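## Task

Scene 1: get the box of screws, the box of paper clips and the plastic jar onto the shelf, with nothing else placed there. Items only count if they stay on the shelf without the robot supporting them; all objects must settle soon after you stop. Release everything and move the arms away at the end.

## Robot and tools

Robot: two arms, left_arm and right_arm, each with six joints and a two-finger gripper. The names are labels only; left_arm sits on the +y side. Shared world frame: origin on the table top midway between the arms, +x out over the table, +z up. Result lines give each gripper's end_effector_position (metres) and end_effector_quat_wxyz in this frame; the printed position can be off, more so when the arm reaches far. The reported point lies between the finger pads, about 1 cm short of the tips. Fingers extend along the gripper's +z and open along its y.

Joint order, used in every row and every per-joint result list: wrist yaw, shoulder, waist, elbow, wrist roll, wrist pitch. Use only this order. Stated ranges (rad): waist -2.618..3.054, shoulder 0.000..3.142, elbow 0.000..3.142, wrist pitch -1.571..1.571, wrist yaw -1.571..1.571, wrist roll -2.094..2.094; true ends may differ by up to 0.036.

A row is one flat list of 14 numbers, each in [-1, 1]: left_arm's six joint values then its opening, followed by right_arm's six then its opening. Send all 14 even if one arm is idle. Joint values are scaled offsets, not poses: 1.0 equals 1.202 rad for waist, 1.258 shoulder, 1.238 elbow, 2.073 wrist pitch, 2.022 wrist yaw and wrist roll. The opening is absolute: +1 fully open, -1 closed, in between mapped to the grip_measured scale. Optionally 12 extra numbers (0 to 1) may follow: a stiffness multiplier per joint, left's six then right's six, in joint order; they persist until changed.

execute_actions(actions): a list of actions; each action is a table of up to 15 rows, one row per 1/30 s step, the last row repeated to fill 15 steps (0.5 s). Joint offsets in every row are measured from the angles at the start of that action (the first action in a call starts from the last reported state). An empty list just returns state and images. An action that pushes any joint more than 0.036 rad beyond its range is refused for both arms; a malformed action, or a first action that fails this check, cancels the entire call. 'joint sent to its limit' means a joint was driven to its real end; its absence proves nothing.

move(target, speed, blocking): target is one 14-number row (plus optional stiffness); offsets are from the Joint positions in the latest result that shows them, not from where the arm is now. All joints advance proportionally, so grippers follow curves; paths last 0.5 to 10 s. speed (rad/s, 0.01 to 2, default 0.5) caps the joint with farthest to go. Openings are applied at once. Nothing avoids obstacles or the other arm. blocking=false returns after 0.5 s; then use wait(0) to check, and wait or stop before any other motion command. The extra 'move:' line reports the ending (done, off_target, moving, held, fault), limits=held or limits=none, and each arm's joint farthest from its target. Faster moves and targets set deeper past a contact press harder.

wait(seconds): 0 to 10; arms hold their last command; a running move continues and may end it early. stop(): brakes a running move; needs stopping distance, fingers continue. zoom_image(camera, region): region [x0, y0, x1, y1] in pixels, at most 504x504, of cam_head_left, cam_head_right, cam_high, cam_low (504x504) or cam_left_wrist, cam_right_wrist (616x616). Calibration data (K, distortion, T_world_to_cam) was given per camera and may be slightly off. finished_scene(scene): ends scene 1 or 2 permanently and reports success; replying with no tool call ends all remaining scenes.

Motion limits: each step, joint targets stay within a lead of the measured angle (waist 0.202, shoulder 0.258, elbow 0.238, wrist pitch 0.573, wrist yaw and roll 0.522 rad), and are scaled back if they would put the gripper over 70 mm from its current spot. So big offsets need several actions; finish an incomplete motion by commanding the remainder. 'Joint targets' shows current drive aims. Arms may sag under zero offsets: in a reply's first call, send offsets back to the wanted angles, zeros afterwards, increasing them if a joint stays short. 'joint command not followed' means a clearance check altered some joint targets.

Results also give Joint positions and velocities (rad, rad/s, plus finger gap in m; 0.094 fully open), grip_measured on the command scale (each gripper off by up to ~1 mm), joint torques (offset, noisy), and camera images.

Gripping: to hold, command an opening roughly 0.03 under grip_measured; smaller margins grip more gently. Pads press about 50-62 N, less on thin parts.

Avoid: dropping, slamming or hard pushing; knocking anything off the table; the arms striking or pressing each other; placing extra objects on the shelf; leaving items that need the gripper to stay put. Brief external tugs on held parts or nudges to loose objects can occur. Holding loads heats motors: MOTOR HOT from 75 °C, a 10 s arm stop at 90 °C, and at 100 °C the arm goes limp and drops; FAULT lines report stops. The simulation keeps running while you compose replies.

Each tool is called after "Request:" as a command line: name --argument value for each argument, lists and objects as JSON in quotes; but a table of rows of numbers goes row by row, as --pt "numbers of a row", without its own name.

## Session

Request:
execute_actions --actions '[]'

Scene clock: 0.00 s.
left_arm: end_effector_position=(+0.3778, +0.4025, +0.2591) grip_measured=+1.000 end_effector_quat_wxyz=(+0.179, -0.344, +0.913, +0.130) | right_arm: end_effector_position=(+0.2280, +0.1672, +0.1209) grip_measured=+1.000 end_effector_quat_wxyz=(+0.153, -0.692, +0.697, +0.105)
Joint names: [wrist yaw, shoulder, waist, elbow, wrist roll, wrist pitch]
Joint positions: left_arm=[-0.33   1.68   0.26   1.873 -0.534 -1.459  0.094] | right_arm=[-0.166  2.097  0.757  1.882 -0.623 -1.019  0.094]
Joint velocities: left_arm=[-0.007 -0.012  0.017  0.002 -0.022  0.022  0.   ] | right_arm=[ 0.081  0.007 -0.007  0.002  0.022 -0.066  0.   ]
Joint torques (N m, as the arm reports them, + toward a larger angle): no reading
Joint targets: left_arm=[-0.338 1.672 0.260 1.882 -0.534 -1.460] | right_arm=[-0.171 2.083 0.757 1.893 -0.623 -1.017]
Joint stiffness scale: left_arm=[1. 1. 1. 1. 1. 1.] | right_arm=[1. 1. 1. 1. 1. 1.]

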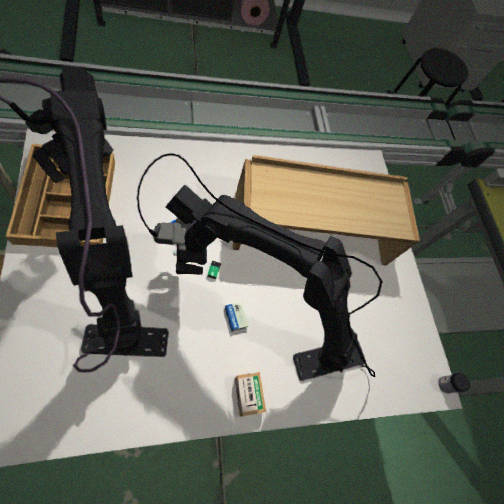

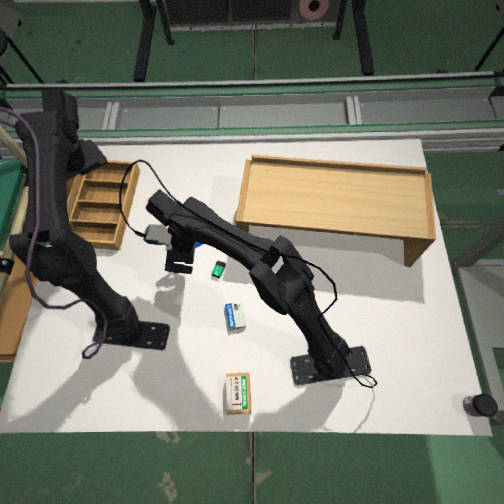

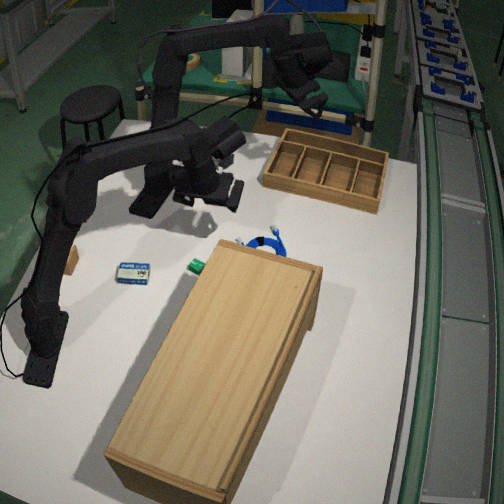

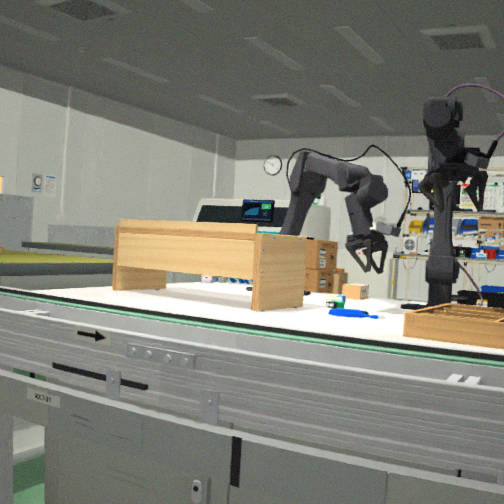

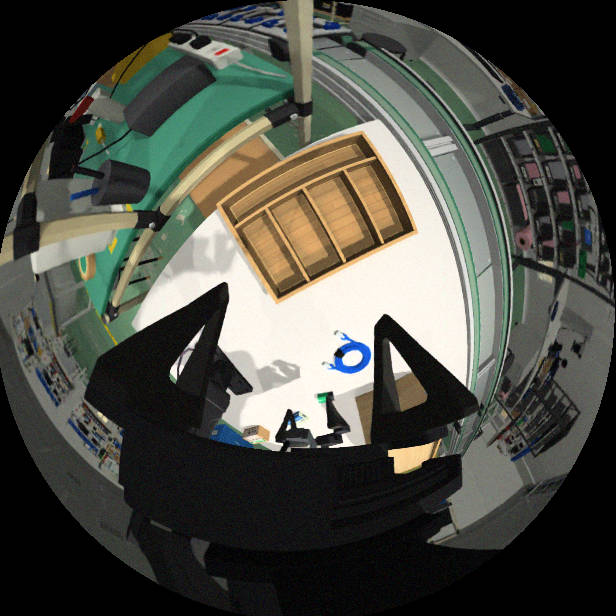

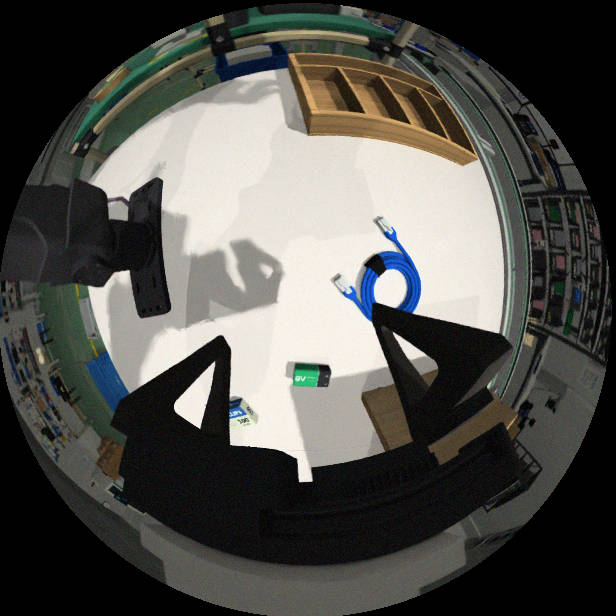

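Request:
zoom_image --camera "cam_head_right" --region '[180, 240, 504, 450]'

Request:
zoom_image --camera "cam_head_left" --region '[180, 240, 504, 450]'

Request:
zoom_image --camera "cam_low" --region '[90, 190, 420, 340]'

Region (180, 240, 504, 450) of cam_head_right's 504x504 image, scaled by 1.556, with more detail than that image has; it fills the top 327 rows of this view, and the rest is white.

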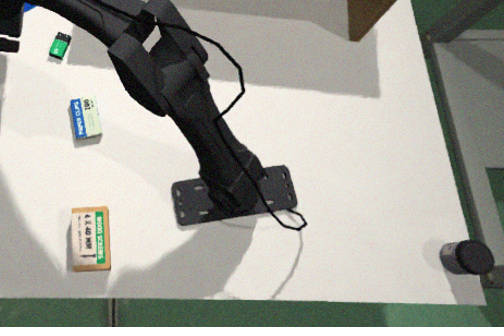

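Region (180, 240, 504, 450) of cam_head_left's 504x504 image, scaled by 1.556, with more detail than that image has; it fills the top 327 rows of this view, and the rest is white.

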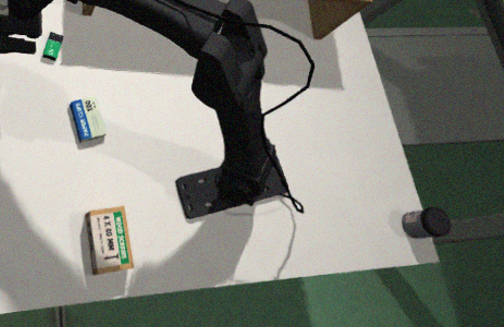

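Region (90, 190, 420, 340) of cam_low's 504x504 image, scaled by 1.527, with more detail than that image has; it fills the top 229 rows of this view, and the rest is white.

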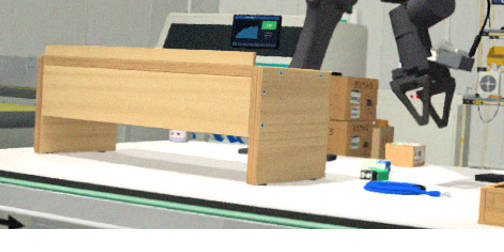

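Request:
zoom_image --camera "cam_head_right" --region '[424, 370, 504, 450]'

Request:
zoom_image --camera "cam_head_left" --region '[414, 350, 494, 430]'

Request:
zoom_image --camera "cam_head_right" --region '[180, 295, 306, 421]'

Request:
zoom_image --camera "cam_head_left" --region '[180, 295, 306, 421]'

Region (424, 370, 504, 450) of cam_head_right's 504x504 image, scaled by 6.300, with more detail than that image has.

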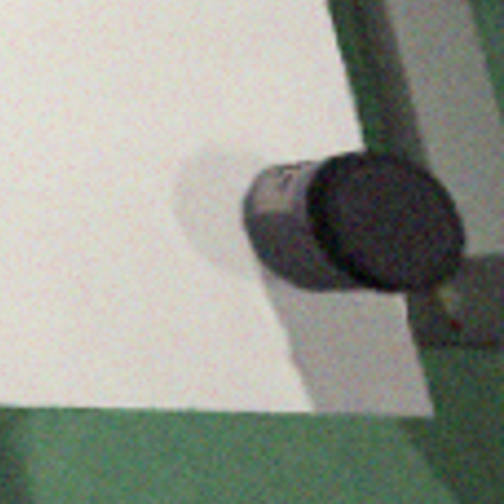

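Region (414, 350, 494, 430) of cam_head_left's 504x504 image, scaled by 6.300, with more detail than that image has.

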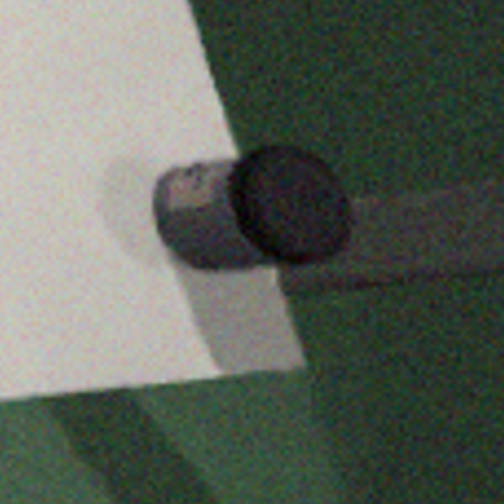

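Region (180, 295, 306, 421) of cam_head_right's 504x504 image, scaled by 4.000, with more detail than that image has.

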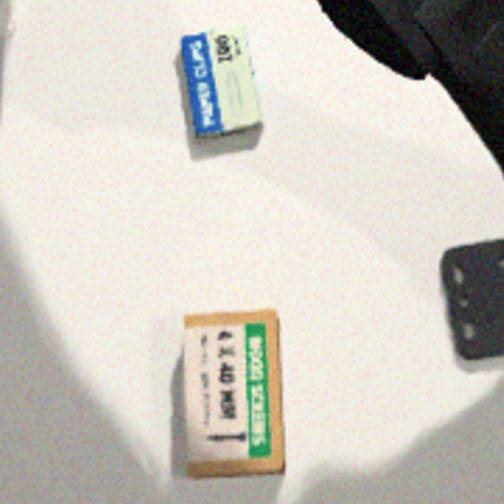

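Region (180, 295, 306, 421) of cam_head_left's 504x504 image, scaled by 4.000, with more detail than that image has.

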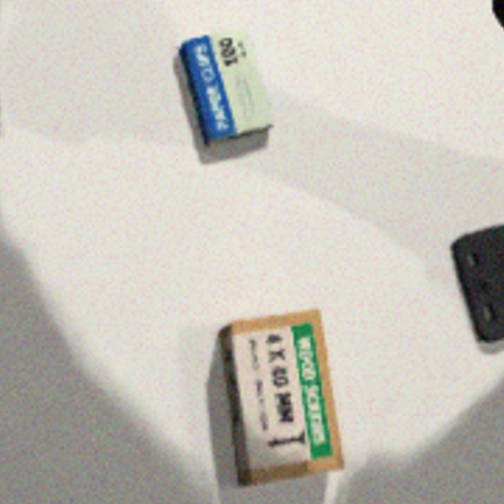

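Request:
zoom_image --camera "cam_head_right" --region '[226, 140, 446, 280]'

Request:
zoom_image --camera "cam_low" --region '[230, 210, 380, 320]'

Region (226, 140, 446, 280) of cam_head_right's 504x504 image, scaled by 2.291, with more detail than that image has; it fills the top 321 rows of this view, and the rest is white.

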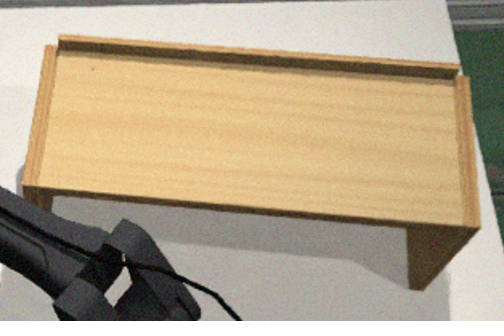

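Region (230, 210, 380, 320) of cam_low's 504x504 image, scaled by 3.360, with more detail than that image has; it fills the top 370 rows of this view, and the rest is white.

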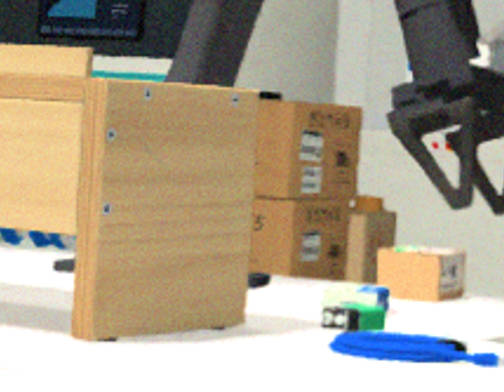

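Request:
move --target '[0.163,-0.302,-0.12,-0.463,0.264,0.173,1, 0.082,-0.713,-0.374,-0.470,0.308,-0.136,1]' --speed 0.9

Scene clock: 69.17 s.
left_arm: end_effector_position=(+0.3473, +0.3002, +0.2055) grip_measured=+1.000 end_effector_quat_wxyz=(+0.218, -0.007, +0.976, +0.003) | right_arm: end_effector_position=(+0.1817, -0.1168, +0.2161) grip_measured=+1.000 end_effector_quat_wxyz=(+0.176, -0.234, +0.955, +0.047)
Joint names: [wrist yaw, shoulder, waist, elbow, wrist roll, wrist pitch]
Joint positions: left_arm=[-0.008  1.326  0.126  1.308 -0.011 -1.113  0.094] | right_arm=[-0.012  1.217  0.316  1.307 -0.007 -1.294  0.094]
Joint velocities: left_arm=[ 0.037 -0.002  0.012  0.012 -0.007 -0.007  0.   ] | right_arm=[-0.022  0.007  0.002 -0.007  0.007  0.066  0.   ]
Joint torques (N m, as the arm reports them, + toward a larger angle): left_arm=[ 0.07 -6.49 -0.98  5.22  0.09  1.33] | right_arm=[ 0.13 -4.5  -0.87  4.79  0.07  0.47]
Joint targets: left_arm=[-0.001 1.300 0.116 1.300 -0.000 -1.101] | right_arm=[-0.001 1.201 0.307 1.300 0.000 -1.300]
Joint stiffness scale: left_arm=[1. 1. 1. 1. 1. 1.] | right_arm=[1. 1. 1. 1. 1. 1.]
move: off_target (left_arm); limits=none; left_arm: farthest joint: the shoulder, 0.026 radians from its target (0.380 radians at the start); right_arm: farthest joint: the shoulder, 0.017 radians from its target (0.897 radians at the start)
camera_calibration (this result's frames):
cam_left_wrist: T_world_to_cam=[[0.263756, -0.962, 0.0706284, 0.184578], [-0.888579, -0.21383, 0.405837, 0.292053], [-0.375312, -0.169801, -0.911213, 0.462958], [0, 0, 0, 1]] pos_world=[0.384583, 0.318624, 0.290291]
cam_right_wrist: T_world_to_cam=[[0.257956, -0.965956, -0.0197161, -0.16395], [-0.93724, -0.255138, 0.237669, 0.102793], [-0.234608, -0.0428293, -0.971146, 0.349857], [0, 0, 0, 1]] pos_world=[0.220713, -0.117158, 0.312099]

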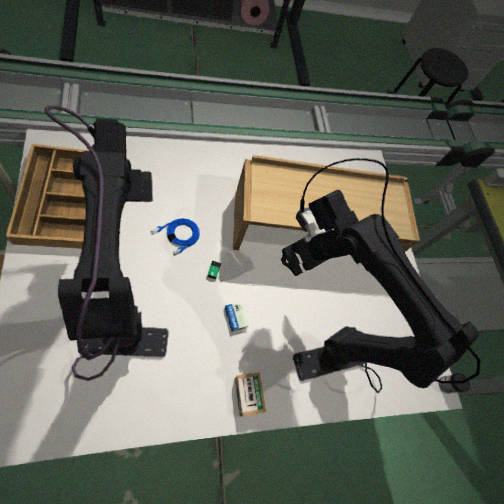

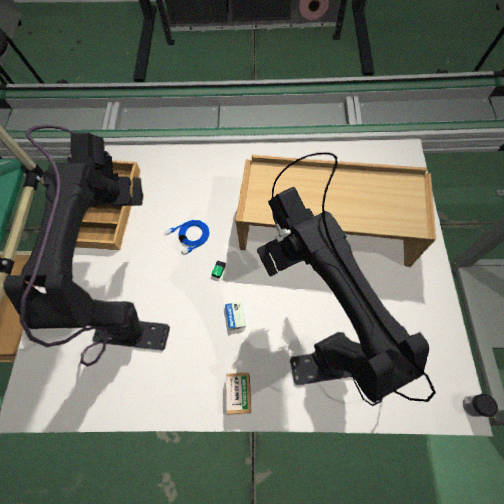

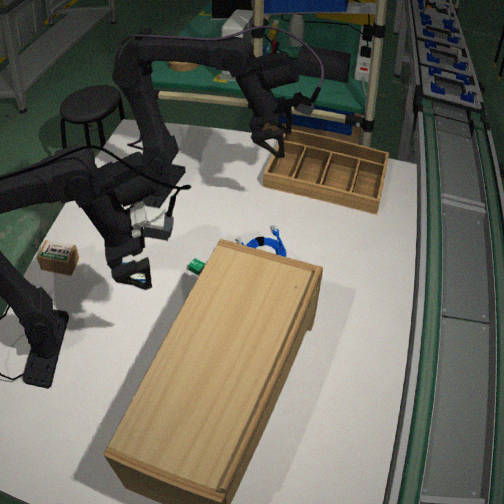

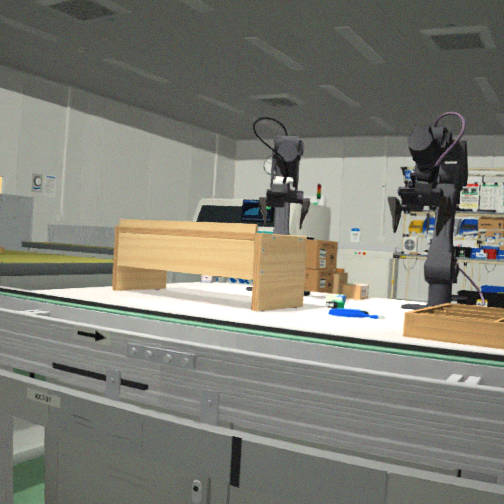

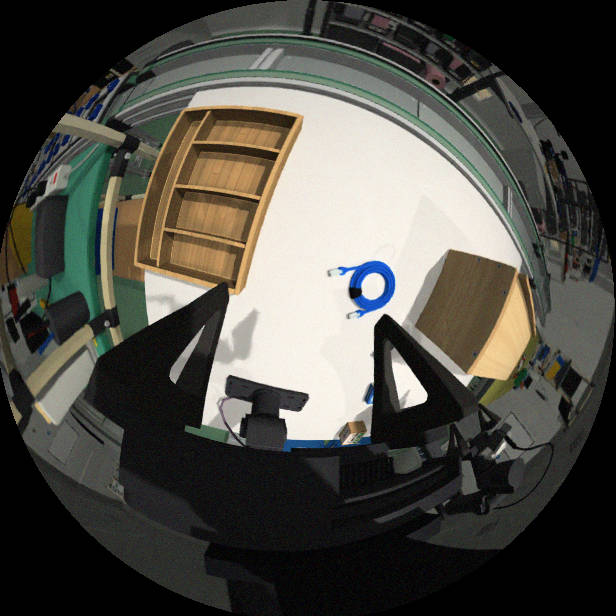

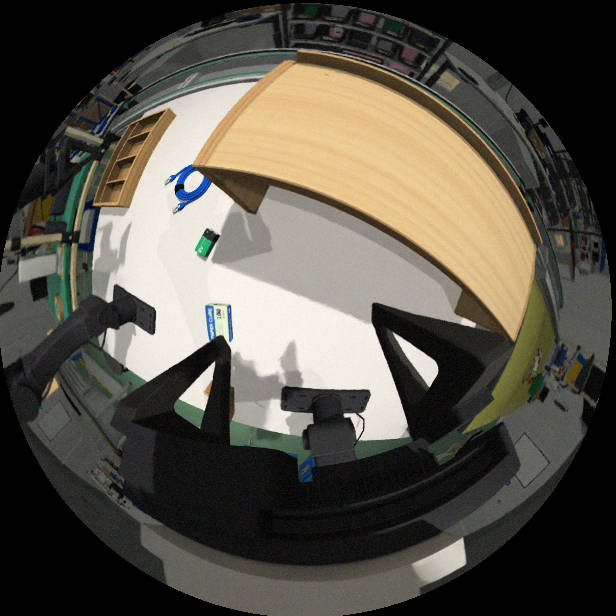

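Request:
move --target '[0.004,-0.09,-0.55,-0.24,0.005,0.11,1, 0.006,0.0,-0.96,0.0,0.003,0.0,1]' --speed 1.2

Scene clock: 86.20 s.
left_arm: end_effector_position=(+0.2752, +0.1202, +0.1493) grip_measured=+1.000 end_effector_quat_wxyz=(+0.212, +0.306, +0.925, -0.072) | right_arm: end_effector_position=(+0.1561, -0.3947, +0.2161) grip_measured=+1.000 end_effector_quat_wxyz=(+0.172, +0.321, +0.929, -0.060)
Joint names: [wrist yaw, shoulder, waist, elbow, wrist roll, wrist pitch]
Joint positions: left_arm=[-0.002  1.239 -0.525  1.017 -0.01  -0.898  0.094] | right_arm=[-0.002  1.217 -0.83   1.307 -0.007 -1.294  0.094]
Joint velocities: left_arm=[-0.037 -0.022 -0.027 -0.002 -0.007 -0.037  0.   ] | right_arm=[ 0.037  0.012  0.027 -0.007  0.007 -0.022  0.   ]
Joint torques (N m, as the arm reports them, + toward a larger angle): left_arm=[ 0.06 -5.81 -0.87  5.45  0.1   1.34] | right_arm=[ 0.06 -2.89 -0.89  5.31  0.06  0.54]
Joint targets: left_arm=[0.000 1.212 -0.535 1.011 -0.001 -0.885] | right_arm=[0.000 1.217 -0.838 1.307 -0.002 -1.294]
Joint stiffness scale: left_arm=[1. 1. 1. 1. 1. 1.] | right_arm=[1. 1. 1. 1. 1. 1.]
move: off_target (left_arm); limits=none; left_arm: farthest joint: the shoulder, 0.026 radians from its target (0.113 radians at the start); right_arm: farthest joint: the waist, 0.008 radians from its target (1.154 radians at the start)
camera_calibration (this result's frames):
cam_left_wrist: T_world_to_cam=[[-0.37652, -0.923048, 0.0788417, 0.20469], [-0.837735, 0.375579, 0.39641, 0.128835], [-0.395517, 0.0832079, -0.914682, 0.329779], [0, 0, 0, 1]] pos_world=[0.315433, 0.11311, 0.234434]
cam_right_wrist: T_world_to_cam=[[-0.775989, -0.630648, -0.0111477, -0.133883], [-0.614925, 0.752474, 0.235903, 0.355635], [-0.140383, 0.189913, -0.971713, 0.409206], [0, 0, 0, 1]] pos_world=[0.172243, -0.429753, 0.312243]

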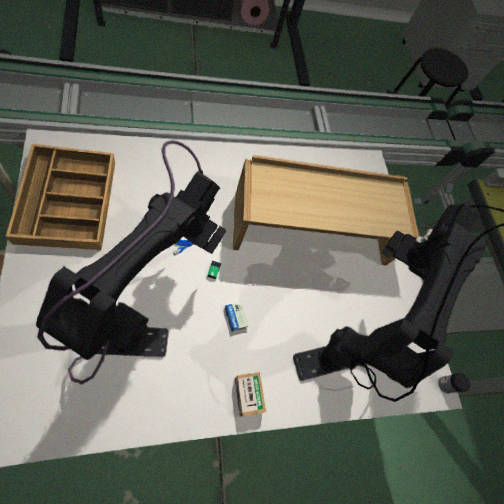

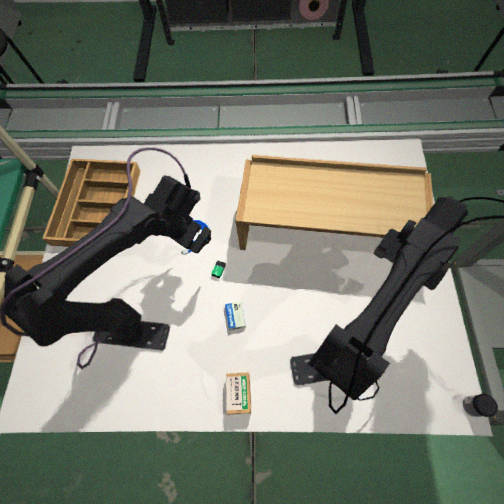

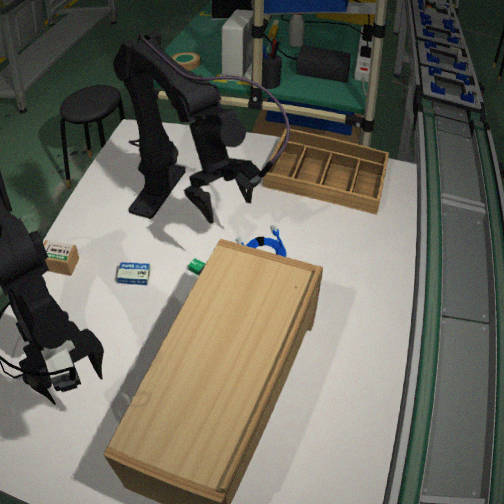

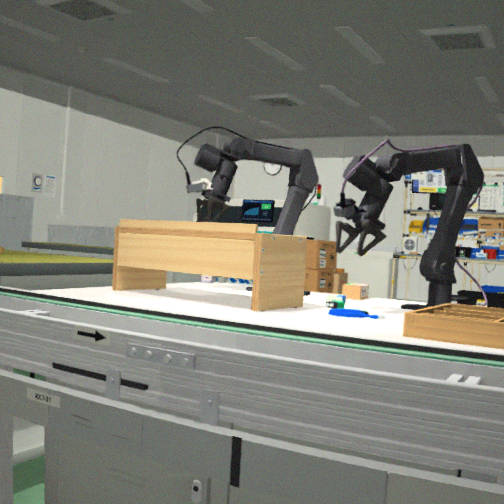

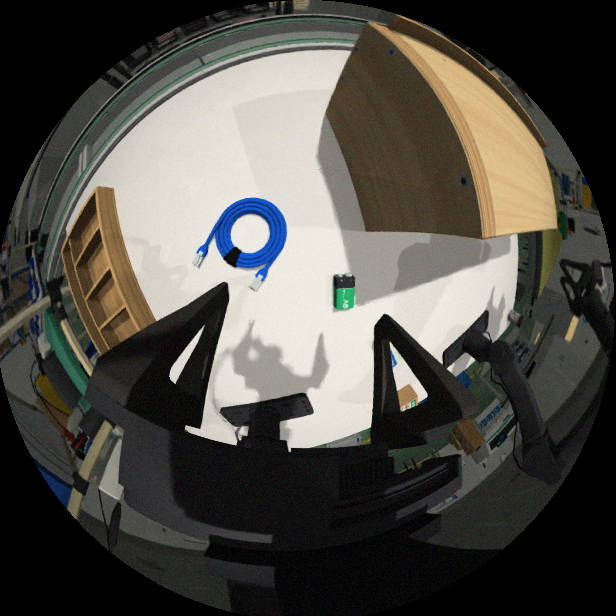

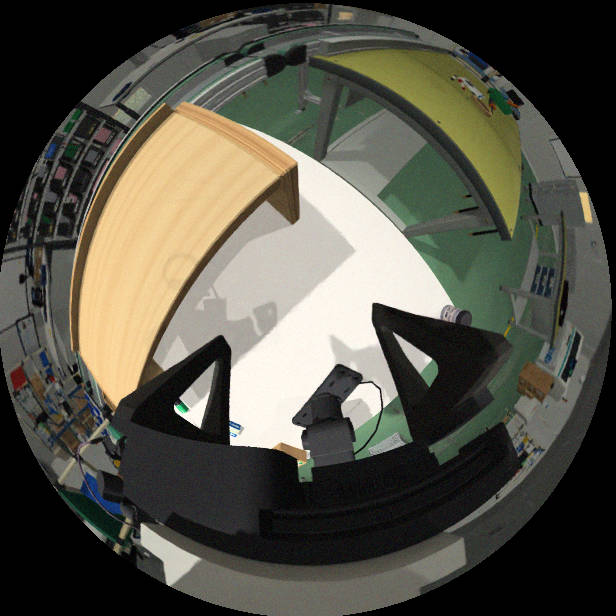

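Request:
move --target '[0,-0.13,-0.64,-0.253,0.008,0.123,1, 0,0.2,-0.972,-0.122,0.005,0.226,1]' --speed 1.2

Scene clock: 92.37 s.
left_arm: end_effector_position=(+0.0855, +0.0265, +0.1011) grip_measured=+1.000 end_effector_quat_wxyz=(+0.198, +0.623, +0.738, -0.168) | right_arm: end_effector_position=(-0.1353, -0.5708, +0.1397) grip_measured=+1.000 end_effector_quat_wxyz=(+0.130, +0.776, +0.594, -0.169)
Joint names: [wrist yaw, shoulder, waist, elbow, wrist roll, wrist pitch]
Joint positions: left_arm=[-0.001  1.101 -1.284  0.711 -0.004 -0.656  0.094] | right_arm=[-0.002  1.463 -1.994  1.161 -0.003 -0.839  0.094]
Joint velocities: left_arm=[ 0.051 -0.017 -0.002 -0.017  0.037  0.066  0.   ] | right_arm=[-0.066 -0.012 -0.012 -0.012  0.022 -0.051  0.   ]
Joint torques (N m, as the arm reports them, + toward a larger angle): left_arm=[ 0.01 -4.58 -0.8   5.54  0.04  1.49] | right_arm=[ 0.03 -5.24 -0.35  5.33  0.07  0.75]
Joint targets: left_arm=[-0.002 1.075 -1.294 0.704 0.006 -0.643] | right_arm=[-0.002 1.469 -1.998 1.156 0.003 -0.826]
Joint stiffness scale: left_arm=[1. 1. 1. 1. 1. 1.] | right_arm=[1. 1. 1. 1. 1. 1.]
move: off_target (left_arm); limits=none; left_arm: farthest joint: the shoulder, 0.026 radians from its target (0.163 radians at the start); right_arm: farthest joint: the wrist pitch, 0.013 radians from its target (0.469 radians at the start)
camera_calibration (this result's frames):
cam_left_wrist: T_world_to_cam=[[-0.911866, -0.399303, 0.0951708, 0.0809015], [-0.349676, 0.877049, 0.329411, -0.0240641], [-0.215004, 0.267099, -0.939378, 0.200714], [0, 0, 0, 1]] pos_world=[0.108511, -0.000200961, 0.188774]
cam_right_wrist: T_world_to_cam=[[-0.884507, 0.465808, -0.0259076, 0.14132], [0.454734, 0.873224, 0.175207, 0.549139], [0.104236, 0.143191, -0.984191, 0.335689], [0, 0, 0, 1]] pos_world=[-0.159705, -0.593416, 0.23783]

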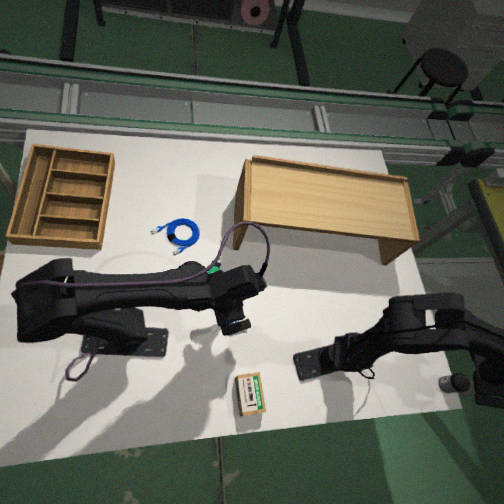

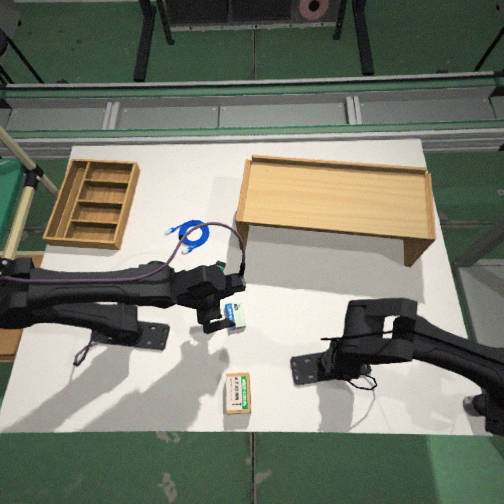

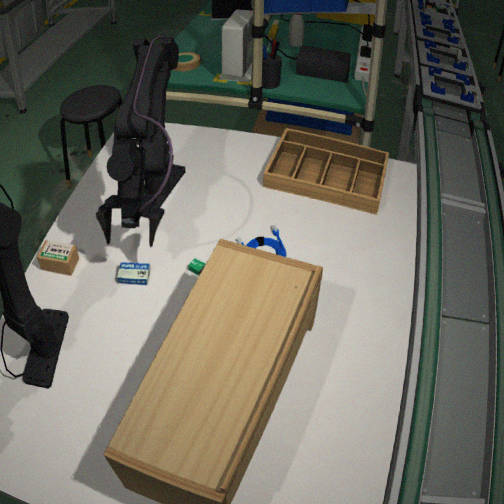

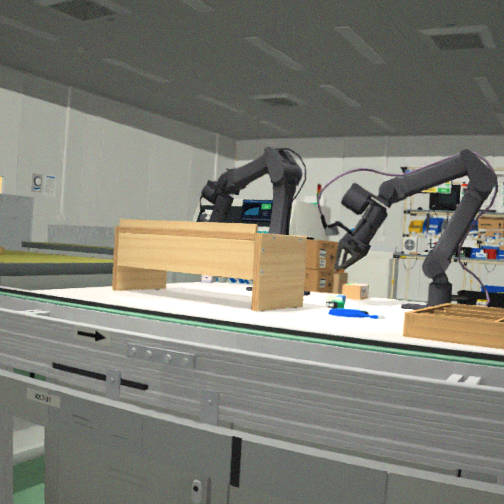

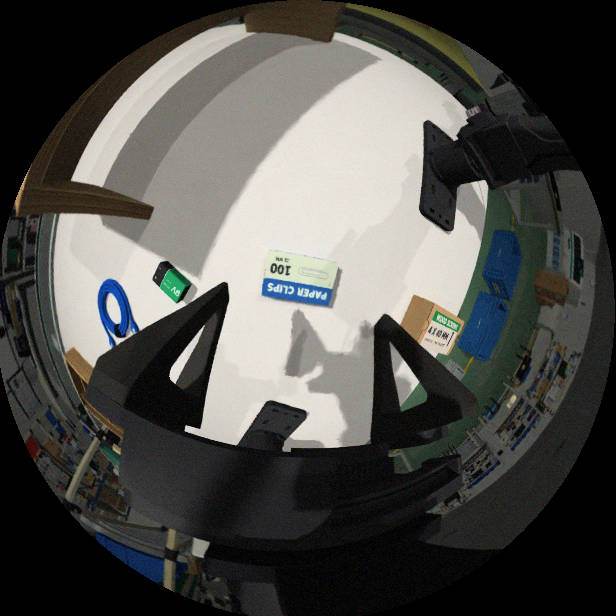

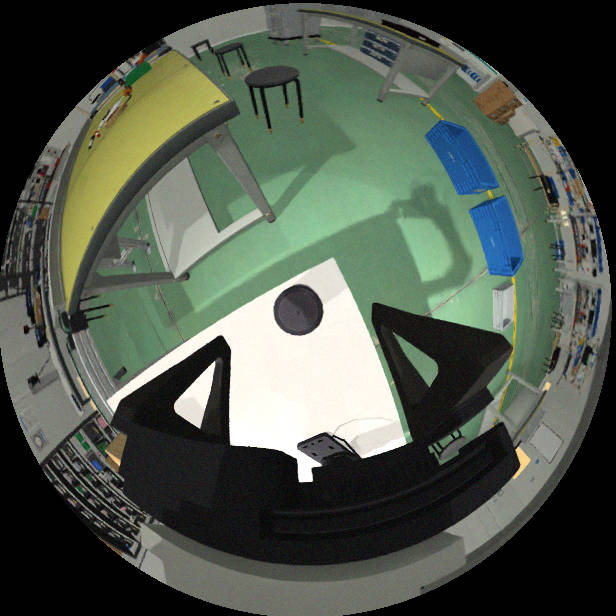

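Request:
zoom_image --camera "cam_left_wrist" --region '[240, 220, 366, 346]'

Request:
zoom_image --camera "cam_right_wrist" --region '[240, 240, 366, 366]'

Region (240, 220, 366, 346) of cam_left_wrist's 616x616 image, scaled by 4.000, with more detail than that image has.

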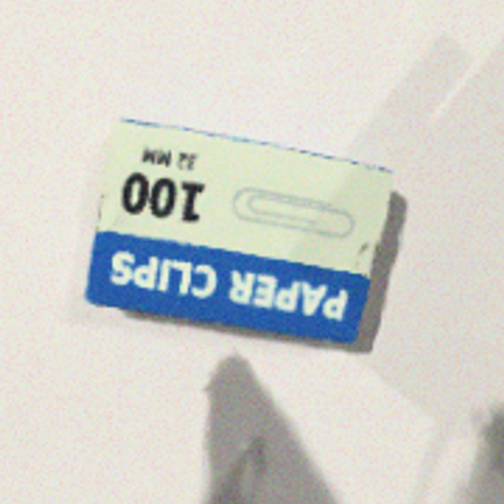

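Region (240, 240, 366, 366) of cam_right_wrist's 616x616 image, scaled by 4.000, with more detail than that image has.

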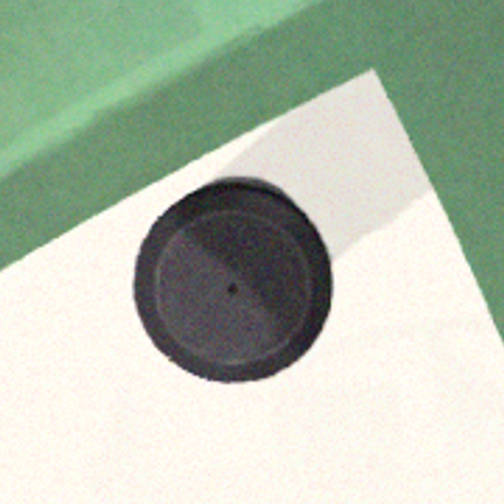

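Request:
move --target '[0,0.152,0,-0.209,-0.023,0.22,1, 0,0.096,0.015,-0.269,0,0.224,1]' --speed 0.5

Scene clock: 114.93 s.
left_arm: end_effector_position=(+0.0866, +0.0199, +0.0180) grip_measured=+1.000 end_effector_quat_wxyz=(+0.197, +0.609, +0.749, -0.174) | right_arm: end_effector_position=(-0.1328, -0.5722, +0.0352) grip_measured=+1.000 end_effector_quat_wxyz=(+0.133, +0.773, +0.597, -0.172)
Joint names: [wrist yaw, shoulder, waist, elbow, wrist roll, wrist pitch]
Joint positions: left_arm=[-0.001  1.283 -1.284  0.456 -0.042 -0.212  0.094] | right_arm=[-0.002  1.577 -1.986  0.831 -0.003 -0.388  0.094]
Joint velocities: left_arm=[-0.007  0.007  0.012 -0.007  0.007 -0.037  0.   ] | right_arm=[-0.022 -0.027  0.022 -0.012  0.022  0.066  0.   ]
Joint torques (N m, as the arm reports them, + toward a larger angle): left_arm=[ 0.04 -2.4   0.07  4.7  -0.09  1.42] | right_arm=[ 0.03 -5.7   1.    4.89  0.    0.77]
Joint targets: left_arm=[-0.001 1.292 -1.284 0.452 -0.051 -0.200] | right_arm=[-0.002 1.583 -1.976 0.828 -0.003 -0.375]
Joint stiffness scale: left_arm=[1. 1. 1. 1. 1. 1.] | right_arm=[1. 1. 1. 1. 1. 1.]
move: done; limits=none; left_arm: farthest joint: the wrist pitch, 0.012 radians from its target (0.455 radians at the start); right_arm: farthest joint: the wrist pitch, 0.013 radians from its target (0.464 radians at the start)
camera_calibration (this result's frames):
cam_left_wrist: T_world_to_cam=[[-0.896525, -0.427715, 0.115342, 0.0860346], [-0.372374, 0.86865, 0.32678, 0.0117332], [-0.23996, 0.250016, -0.938036, 0.127068], [0, 0, 0, 1]] pos_world=[0.111993, -0.00516294, 0.105437]
cam_right_wrist: T_world_to_cam=[[-0.888257, 0.45853, -0.027387, 0.136862], [0.448027, 0.877979, 0.168595, 0.569566], [0.101351, 0.137486, -0.985305, 0.229188], [0, 0, 0, 1]] pos_world=[-0.15684, -0.594333, 0.133542]

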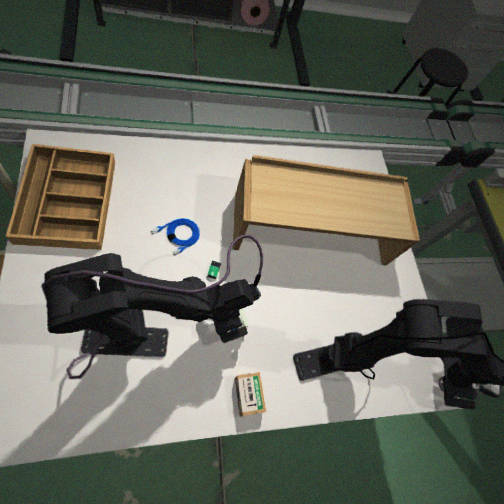

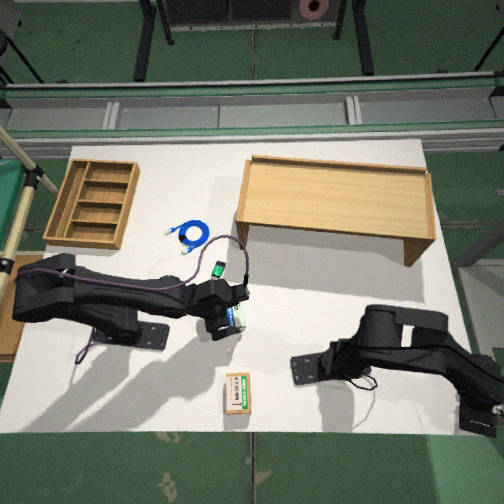

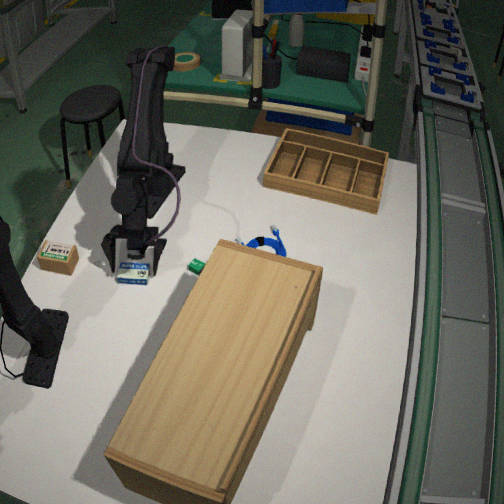

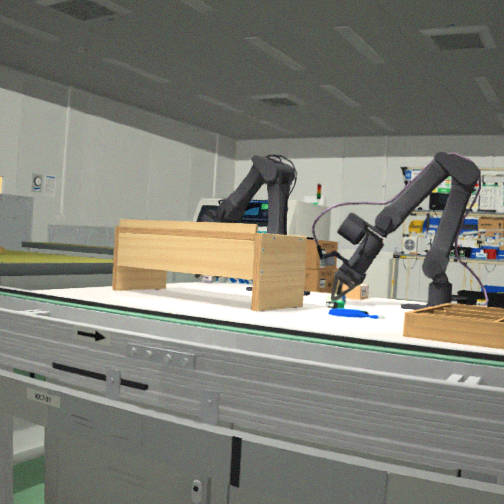

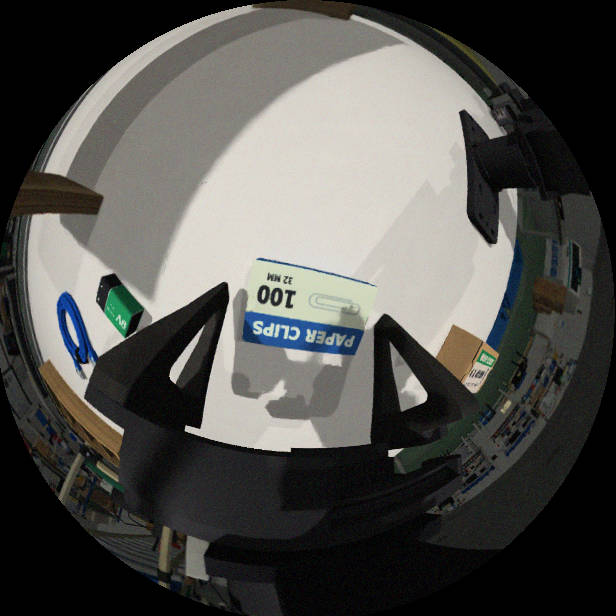

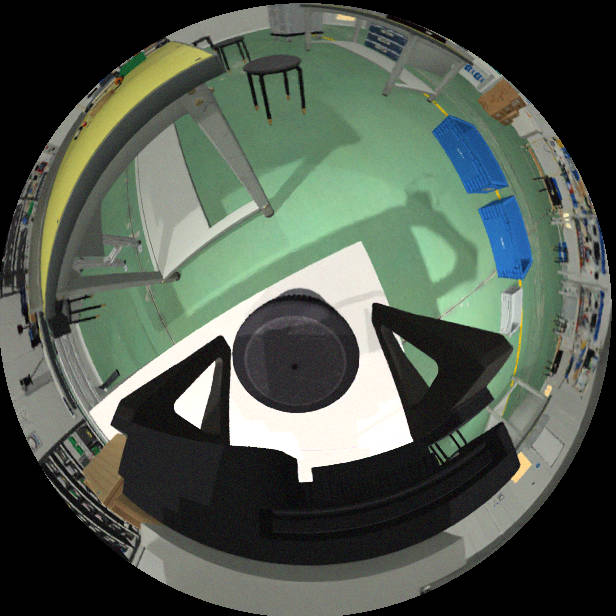

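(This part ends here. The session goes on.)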